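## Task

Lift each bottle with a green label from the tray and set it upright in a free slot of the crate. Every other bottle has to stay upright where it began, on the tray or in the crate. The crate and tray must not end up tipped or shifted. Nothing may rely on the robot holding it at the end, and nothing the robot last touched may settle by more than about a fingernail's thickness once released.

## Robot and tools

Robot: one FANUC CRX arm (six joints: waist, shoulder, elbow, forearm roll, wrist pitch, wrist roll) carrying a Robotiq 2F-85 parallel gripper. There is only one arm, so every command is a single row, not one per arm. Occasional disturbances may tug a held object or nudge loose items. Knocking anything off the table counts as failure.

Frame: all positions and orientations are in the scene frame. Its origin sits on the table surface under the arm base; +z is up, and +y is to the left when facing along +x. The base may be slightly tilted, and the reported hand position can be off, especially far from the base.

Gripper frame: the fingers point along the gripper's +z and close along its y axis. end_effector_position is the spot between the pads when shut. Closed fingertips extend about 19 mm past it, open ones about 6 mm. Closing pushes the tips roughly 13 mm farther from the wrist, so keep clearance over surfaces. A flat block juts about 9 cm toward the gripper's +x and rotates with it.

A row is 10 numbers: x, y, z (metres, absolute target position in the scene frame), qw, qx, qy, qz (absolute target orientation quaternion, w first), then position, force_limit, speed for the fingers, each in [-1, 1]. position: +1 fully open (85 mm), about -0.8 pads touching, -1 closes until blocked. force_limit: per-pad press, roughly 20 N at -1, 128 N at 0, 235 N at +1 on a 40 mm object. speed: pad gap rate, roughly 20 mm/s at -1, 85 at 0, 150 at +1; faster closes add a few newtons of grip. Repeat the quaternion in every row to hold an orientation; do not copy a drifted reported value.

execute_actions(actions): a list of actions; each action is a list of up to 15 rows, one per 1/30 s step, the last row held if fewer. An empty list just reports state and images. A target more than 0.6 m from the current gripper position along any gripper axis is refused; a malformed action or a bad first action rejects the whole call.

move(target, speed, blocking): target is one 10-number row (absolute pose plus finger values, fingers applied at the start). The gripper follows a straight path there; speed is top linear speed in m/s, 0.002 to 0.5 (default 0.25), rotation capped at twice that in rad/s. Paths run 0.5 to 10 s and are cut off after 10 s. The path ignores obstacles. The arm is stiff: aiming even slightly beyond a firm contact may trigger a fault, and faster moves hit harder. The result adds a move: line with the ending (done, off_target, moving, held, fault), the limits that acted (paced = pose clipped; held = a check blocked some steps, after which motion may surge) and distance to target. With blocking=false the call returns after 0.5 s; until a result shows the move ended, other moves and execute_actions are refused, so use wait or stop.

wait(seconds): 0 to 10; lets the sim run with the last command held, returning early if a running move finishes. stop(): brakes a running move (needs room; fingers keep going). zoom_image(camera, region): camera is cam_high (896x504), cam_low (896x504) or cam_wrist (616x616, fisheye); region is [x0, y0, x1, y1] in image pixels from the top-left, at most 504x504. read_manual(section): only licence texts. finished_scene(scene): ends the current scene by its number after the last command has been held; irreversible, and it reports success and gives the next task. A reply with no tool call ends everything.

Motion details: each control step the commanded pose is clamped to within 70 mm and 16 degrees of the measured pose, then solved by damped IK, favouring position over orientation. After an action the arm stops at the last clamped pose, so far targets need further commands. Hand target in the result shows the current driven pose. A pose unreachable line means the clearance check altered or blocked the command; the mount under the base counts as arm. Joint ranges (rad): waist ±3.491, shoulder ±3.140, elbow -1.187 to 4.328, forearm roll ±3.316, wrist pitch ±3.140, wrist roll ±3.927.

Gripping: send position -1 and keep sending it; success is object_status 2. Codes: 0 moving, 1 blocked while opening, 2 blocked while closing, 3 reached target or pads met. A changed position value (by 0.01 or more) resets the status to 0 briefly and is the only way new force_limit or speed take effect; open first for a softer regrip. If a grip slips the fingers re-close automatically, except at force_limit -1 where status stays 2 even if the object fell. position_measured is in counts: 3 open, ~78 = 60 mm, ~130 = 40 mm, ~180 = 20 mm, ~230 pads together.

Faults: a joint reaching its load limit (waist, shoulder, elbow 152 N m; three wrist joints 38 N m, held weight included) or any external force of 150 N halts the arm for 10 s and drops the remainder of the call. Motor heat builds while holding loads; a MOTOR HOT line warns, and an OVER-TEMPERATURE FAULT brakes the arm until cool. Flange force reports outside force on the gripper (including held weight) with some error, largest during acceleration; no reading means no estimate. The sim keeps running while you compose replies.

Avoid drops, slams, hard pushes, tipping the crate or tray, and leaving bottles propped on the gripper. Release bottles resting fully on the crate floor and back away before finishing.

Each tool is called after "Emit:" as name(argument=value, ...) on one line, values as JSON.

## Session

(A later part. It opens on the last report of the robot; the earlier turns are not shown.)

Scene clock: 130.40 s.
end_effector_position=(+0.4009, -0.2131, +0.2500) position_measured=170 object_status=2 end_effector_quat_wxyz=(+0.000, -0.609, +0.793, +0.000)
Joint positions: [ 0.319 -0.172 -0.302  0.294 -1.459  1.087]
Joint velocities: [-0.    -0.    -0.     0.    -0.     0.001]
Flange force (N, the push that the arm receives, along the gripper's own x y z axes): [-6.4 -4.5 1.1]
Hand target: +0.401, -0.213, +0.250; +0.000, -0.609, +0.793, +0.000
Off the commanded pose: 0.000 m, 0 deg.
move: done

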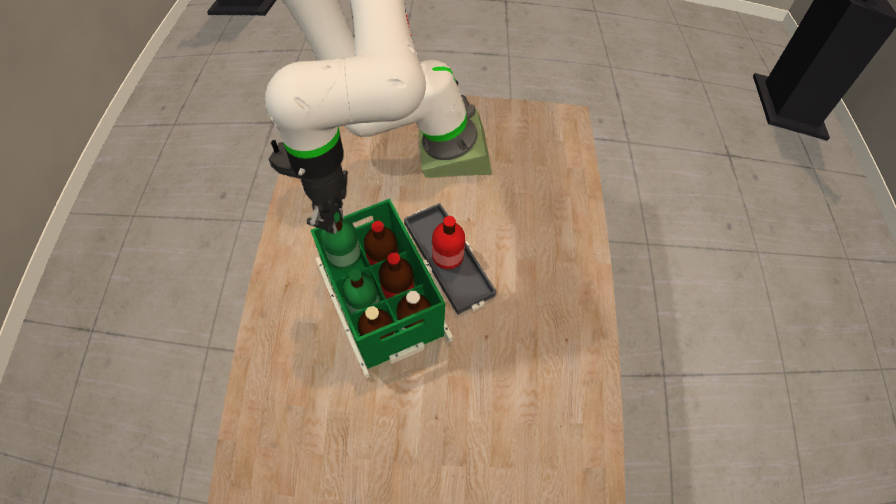

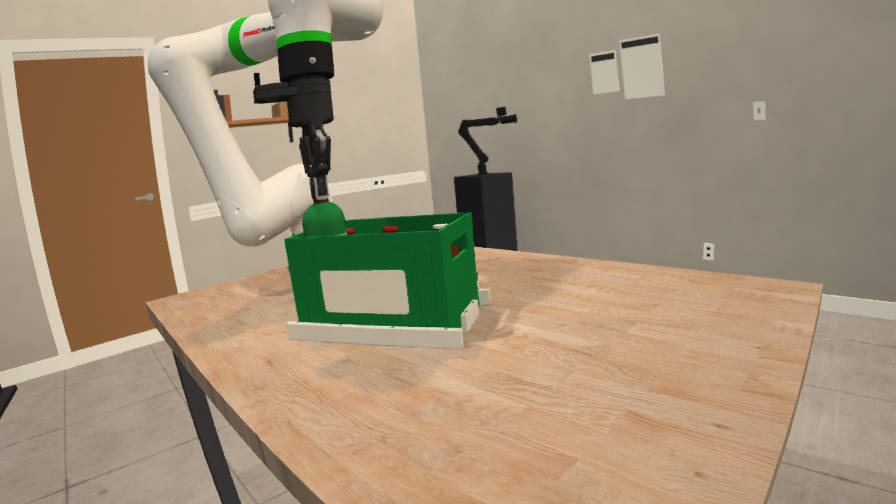

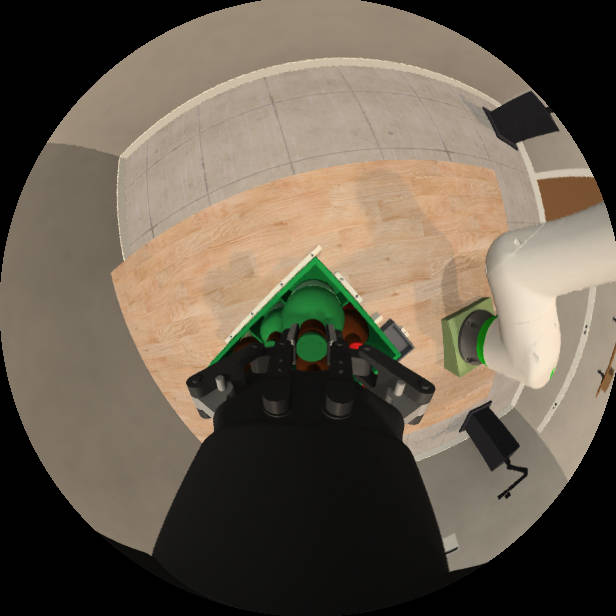

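Emit:
move(target=[0.3995,-0.2105,0.225,0,-0.609,0.793,0,-1,-0.2,0], speed=0.05)

Emit:
move(target=[0.3995,-0.2105,0.158,0,-0.609,0.793,0,-1,-0.2,0], speed=0.05)

Emit:
zoom_image(camera="cam_wrist", region=[170,200,450,420])

Scene clock: 137.20 s.
end_effector_position=(+0.3995, -0.2105, +0.2250) position_measured=170 object_status=2 end_effector_quat_wxyz=(+0.000, -0.609, +0.793, -0.000)
Joint positions: [ 0.306 -0.166 -0.355  0.297 -1.399  1.081]
Joint velocities: [ 0.    -0.    -0.    -0.     0.001  0.   ]
Flange force (N, the push that the arm receives, along the gripper's own x y z axes): [-5.5 -5.5 3.1]
Hand target: +0.399, -0.211, +0.225; +0.000, -0.609, +0.793, +0.000
Off the commanded pose: 0.000 m, 0 deg.
move: done

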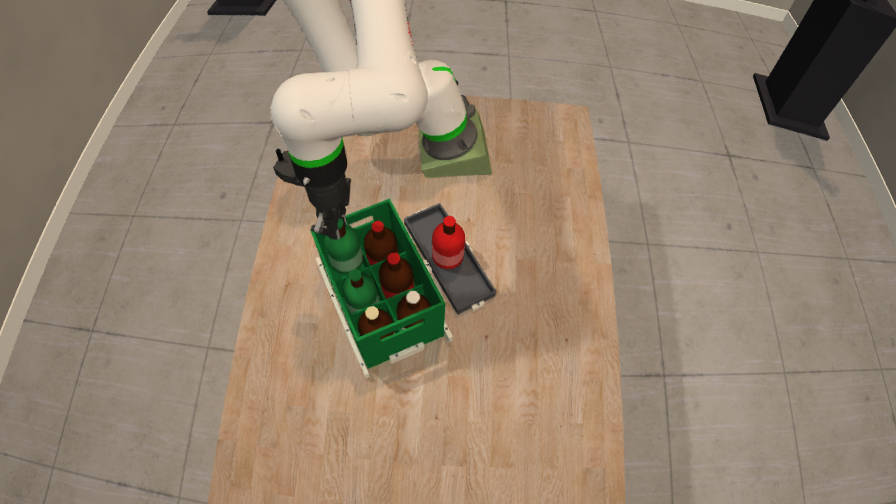

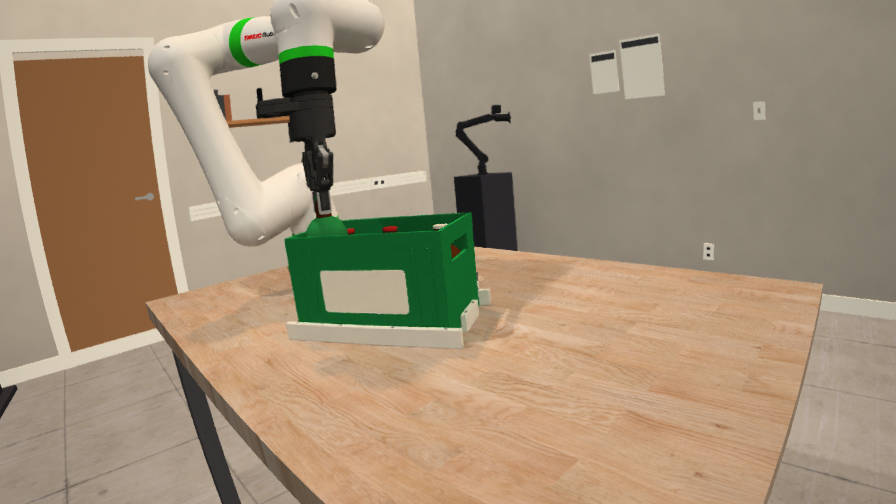

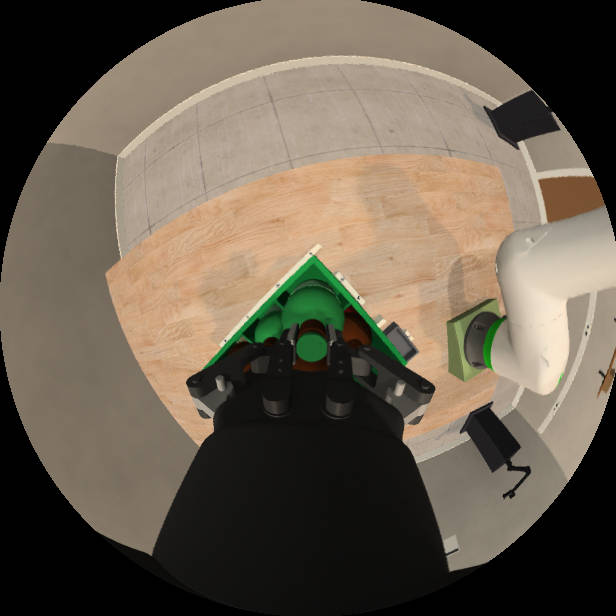

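Scene clock: 138.80 s.
end_effector_position=(+0.3994, -0.2105, +0.1580) position_measured=170 object_status=2 end_effector_quat_wxyz=(+0.000, -0.609, +0.793, +0.000)
Joint positions: [ 0.252 -0.12  -0.471  0.311 -1.229  1.084]
Joint velocities: [-0.     0.001 -0.001 -0.001 -0.     0.   ]
Flange force (N, the push that the arm receives, along the gripper's own x y z axes): [-5.1 -6.9 4.4]
Hand target: +0.399, -0.210, +0.158; +0.000, -0.609, +0.793, +0.000
Off the commanded pose: 0.000 m, 0 deg.
move: done

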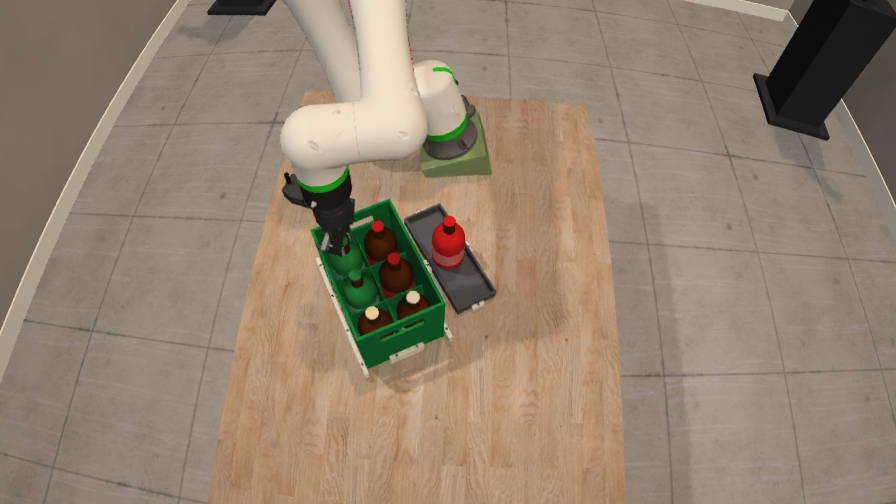

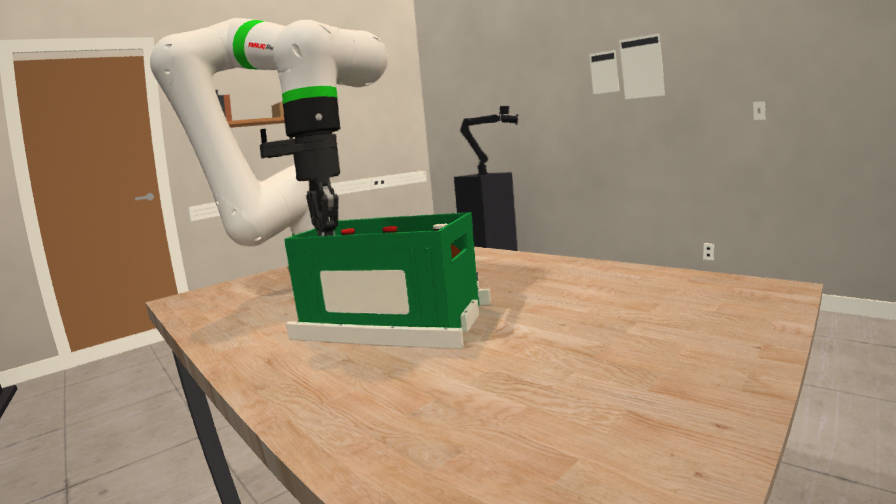

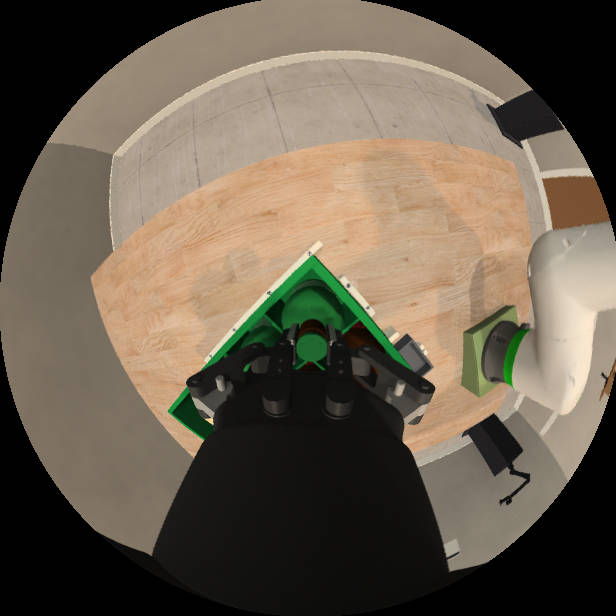

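Region (170, 200, 450, 420) of cam_wrist's 616x616 image, scaled by 1.800, with more detail than that image has; it fills the top 396 rows of this view, and the rest is white.

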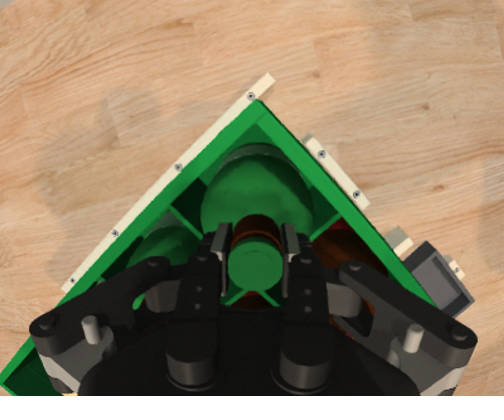

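Emit:
move(target=[0.401,-0.2105,0.154,0,-0.609,0.793,0,-1,-0.2,0], speed=0.01)

Scene clock: 141.97 s.
end_effector_position=(+0.4010, -0.2105, +0.1540) position_measured=170 object_status=2 end_effector_quat_wxyz=(+0.000, -0.609, +0.793, +0.000)
Joint positions: [ 0.248 -0.113 -0.474  0.312 -1.218  1.083]
Joint velocities: [-0.    -0.001  0.    -0.001 -0.001 -0.002]
Flange force (N, the push that the arm receives, along the gripper's own x y z axes): [-5.4 -6.0 3.4]
Hand target: +0.401, -0.211, +0.154; +0.000, -0.609, +0.793, +0.000
Off the commanded pose: 0.000 m, 0 deg.
move: done

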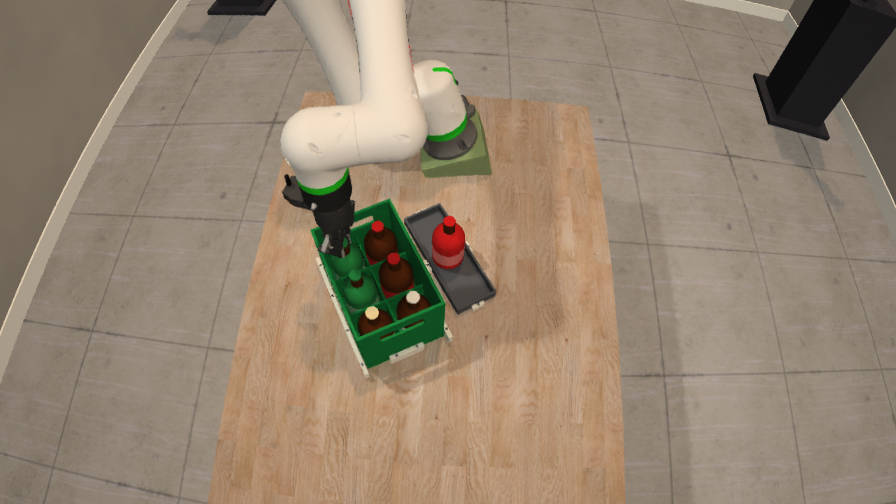

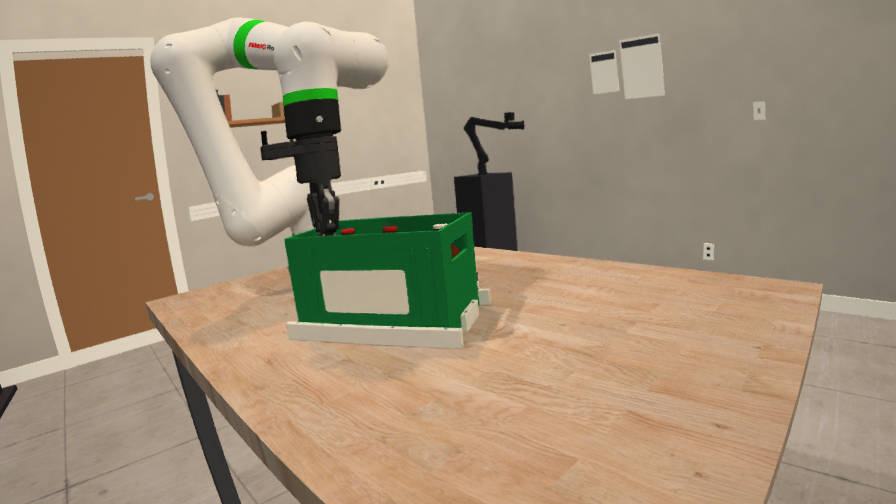

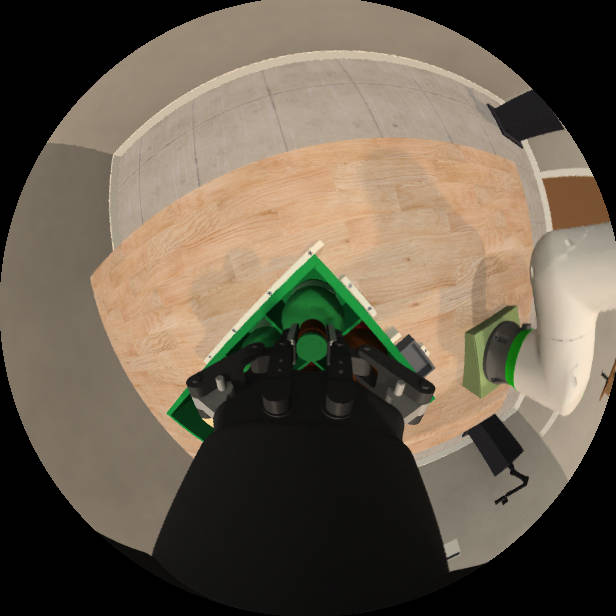

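Emit:
move(target=[0.401,-0.2105,0.1527,0,-0.609,0.793,0,-1,-0.2,0], speed=0.01)

Emit:
move(target=[0.401,-0.2105,0.1527,0,-0.609,0.793,0,-0.08,-0.2,-0.3])

Emit:
move(target=[0.401,-0.2105,0.23,0,-0.609,0.793,0,-0.08,-0.2,-0.3], speed=0.2)

Scene clock: 148.80 s.
end_effector_position=(+0.4010, -0.2105, +0.1527) position_measured=170 object_status=2 end_effector_quat_wxyz=(+0.000, -0.609, +0.793, -0.000)
Joint positions: [ 0.247 -0.112 -0.476  0.313 -1.215  1.083]
Joint velocities: [-0.     0.001 -0.001  0.001 -0.001  0.   ]
Flange force (N, the push that the arm receives, along the gripper's own x y z axes): [-5.0 -6.7 -4.1]
Hand target: +0.401, -0.210, +0.153; +0.000, -0.609, +0.793, +0.000
Off the commanded pose: 0.000 m, 0 deg.
move: done

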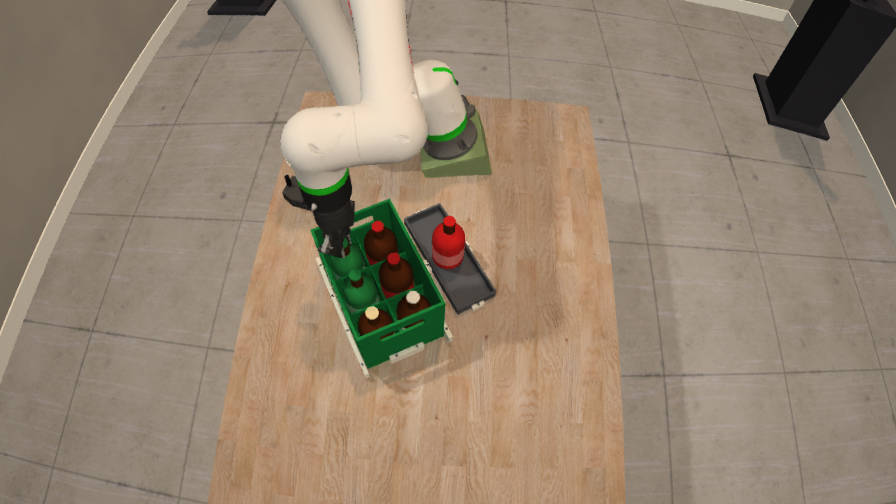

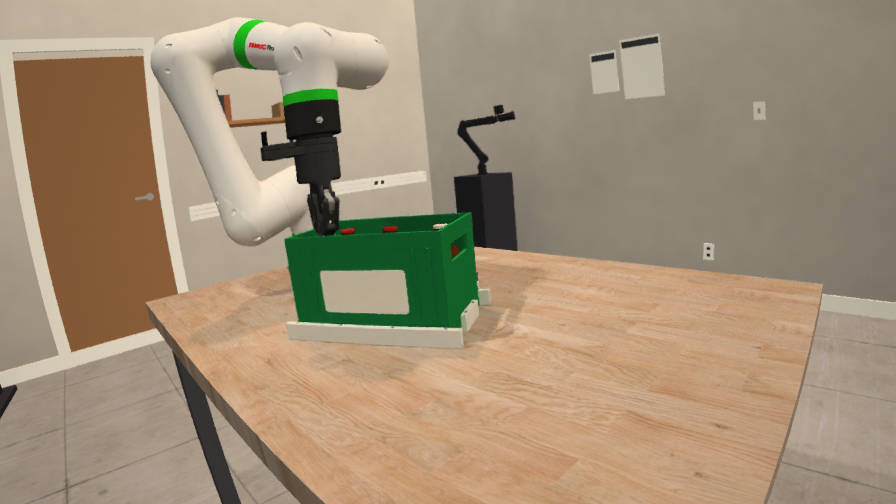

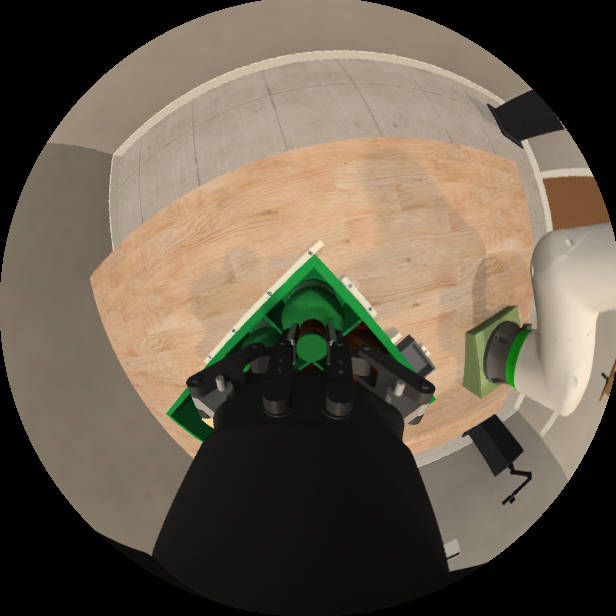

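Scene clock: 149.50 s.
end_effector_position=(+0.4010, -0.2105, +0.1527) position_measured=139 object_status=3 end_effector_quat_wxyz=(-0.000, -0.609, +0.793, -0.000)
Joint positions: [ 0.247 -0.111 -0.476  0.313 -1.215  1.083]
Joint velocities: [-0.     0.     0.    -0.    -0.001  0.001]
Flange force (N, the push that the arm receives, along the gripper's own x y z axes): [-6.4 -4.4 -0.5]
Hand target: +0.401, -0.210, +0.153; +0.000, -0.609, +0.793, -0.000
Off the commanded pose: 0.000 m, 0 deg.
move: done

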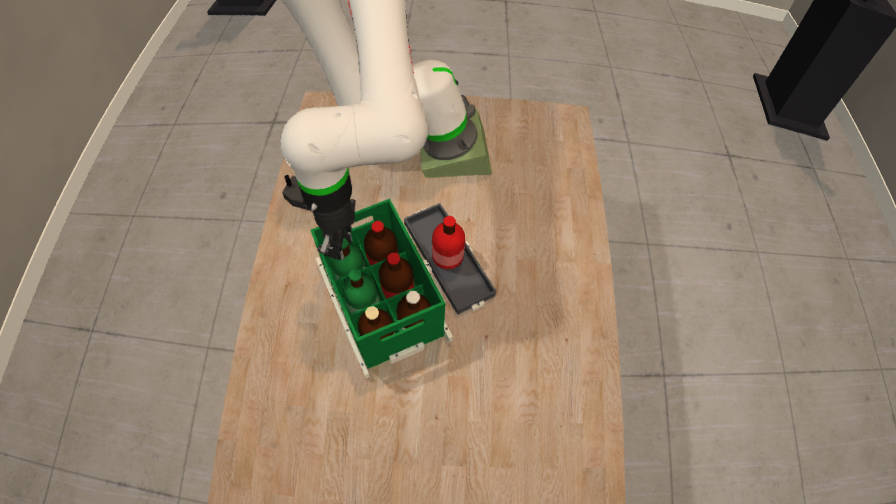

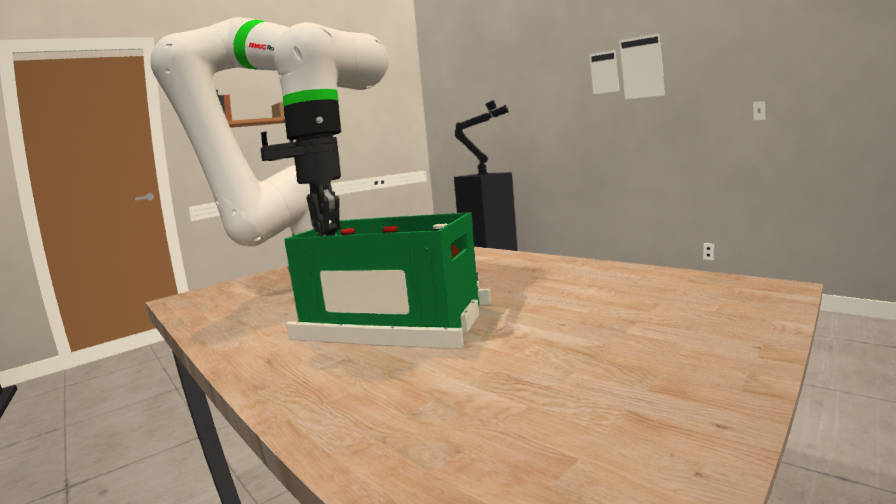

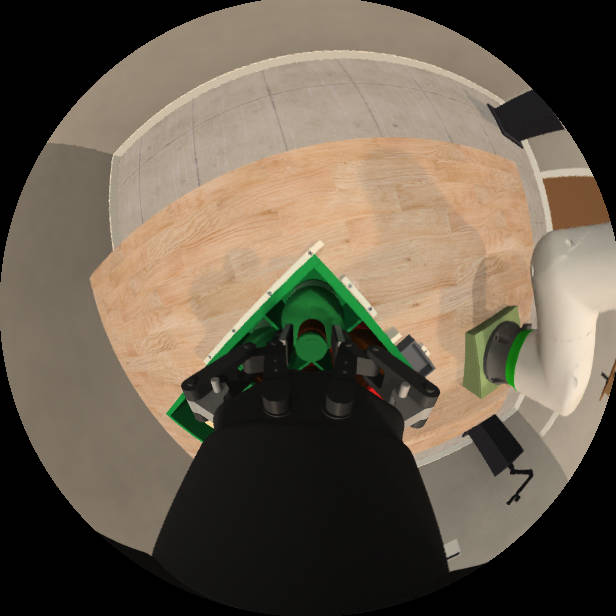

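Scene clock: 150.27 s.
end_effector_position=(+0.4011, -0.2105, +0.2300) position_measured=139 object_status=3 end_effector_quat_wxyz=(-0.000, -0.609, +0.793, -0.000)
Joint positions: [ 0.31  -0.164 -0.342  0.296 -1.411  1.081]
Joint velocities: [ 0.    -0.     0.    -0.    -0.     0.001]
Flange force (N, the push that the arm receives, along the gripper's own x y z axes): [-4.5 -6.0 -1.9]
Hand target: +0.401, -0.211, +0.230; -0.000, -0.609, +0.793, -0.000
Off the commanded pose: 0.000 m, 0 deg.
move: done

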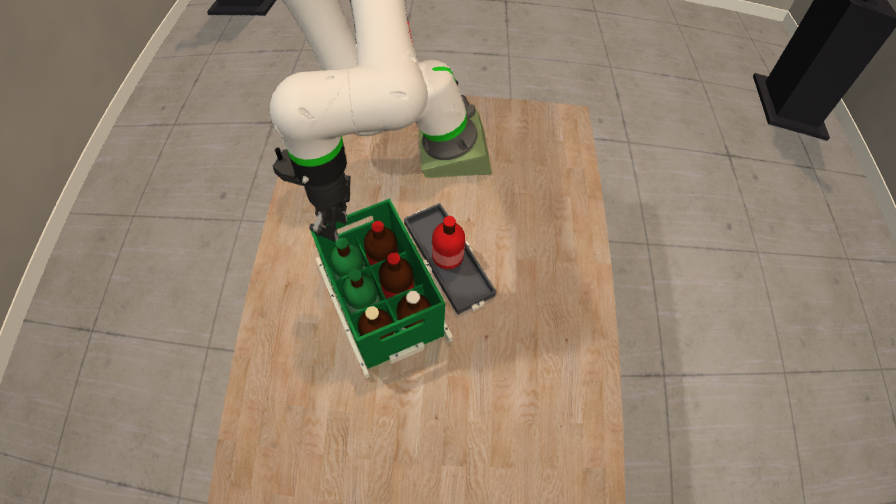

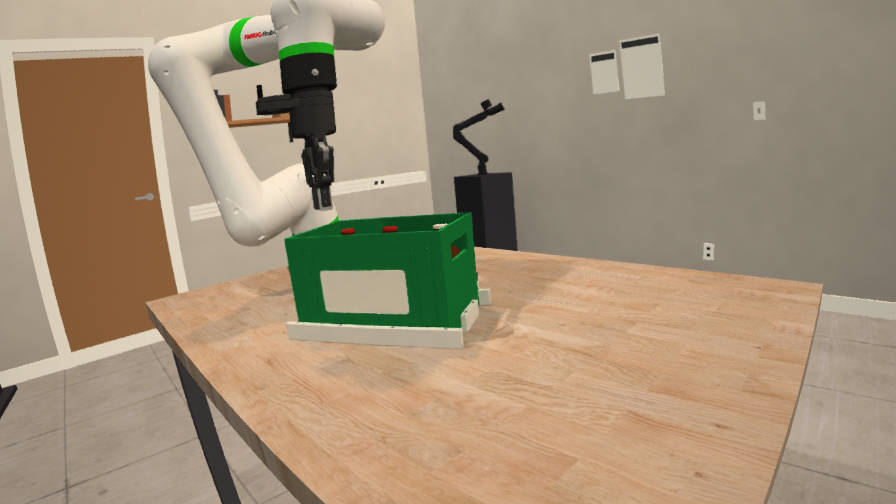

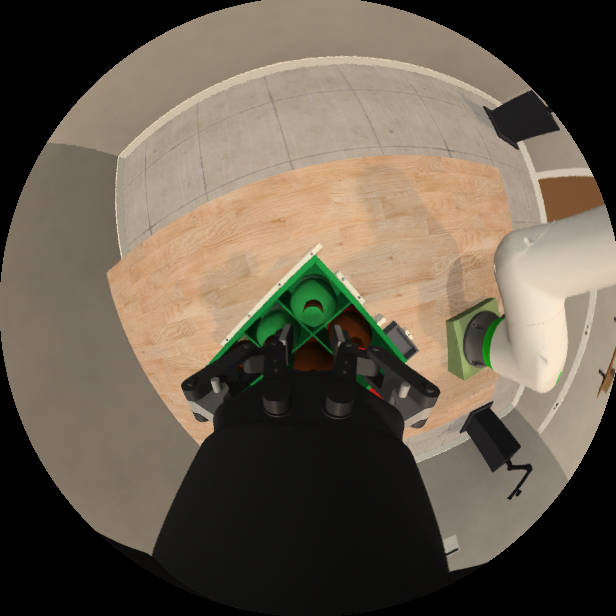

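Emit:
finished_scene(scene=2)

The scene is finished: the task was done.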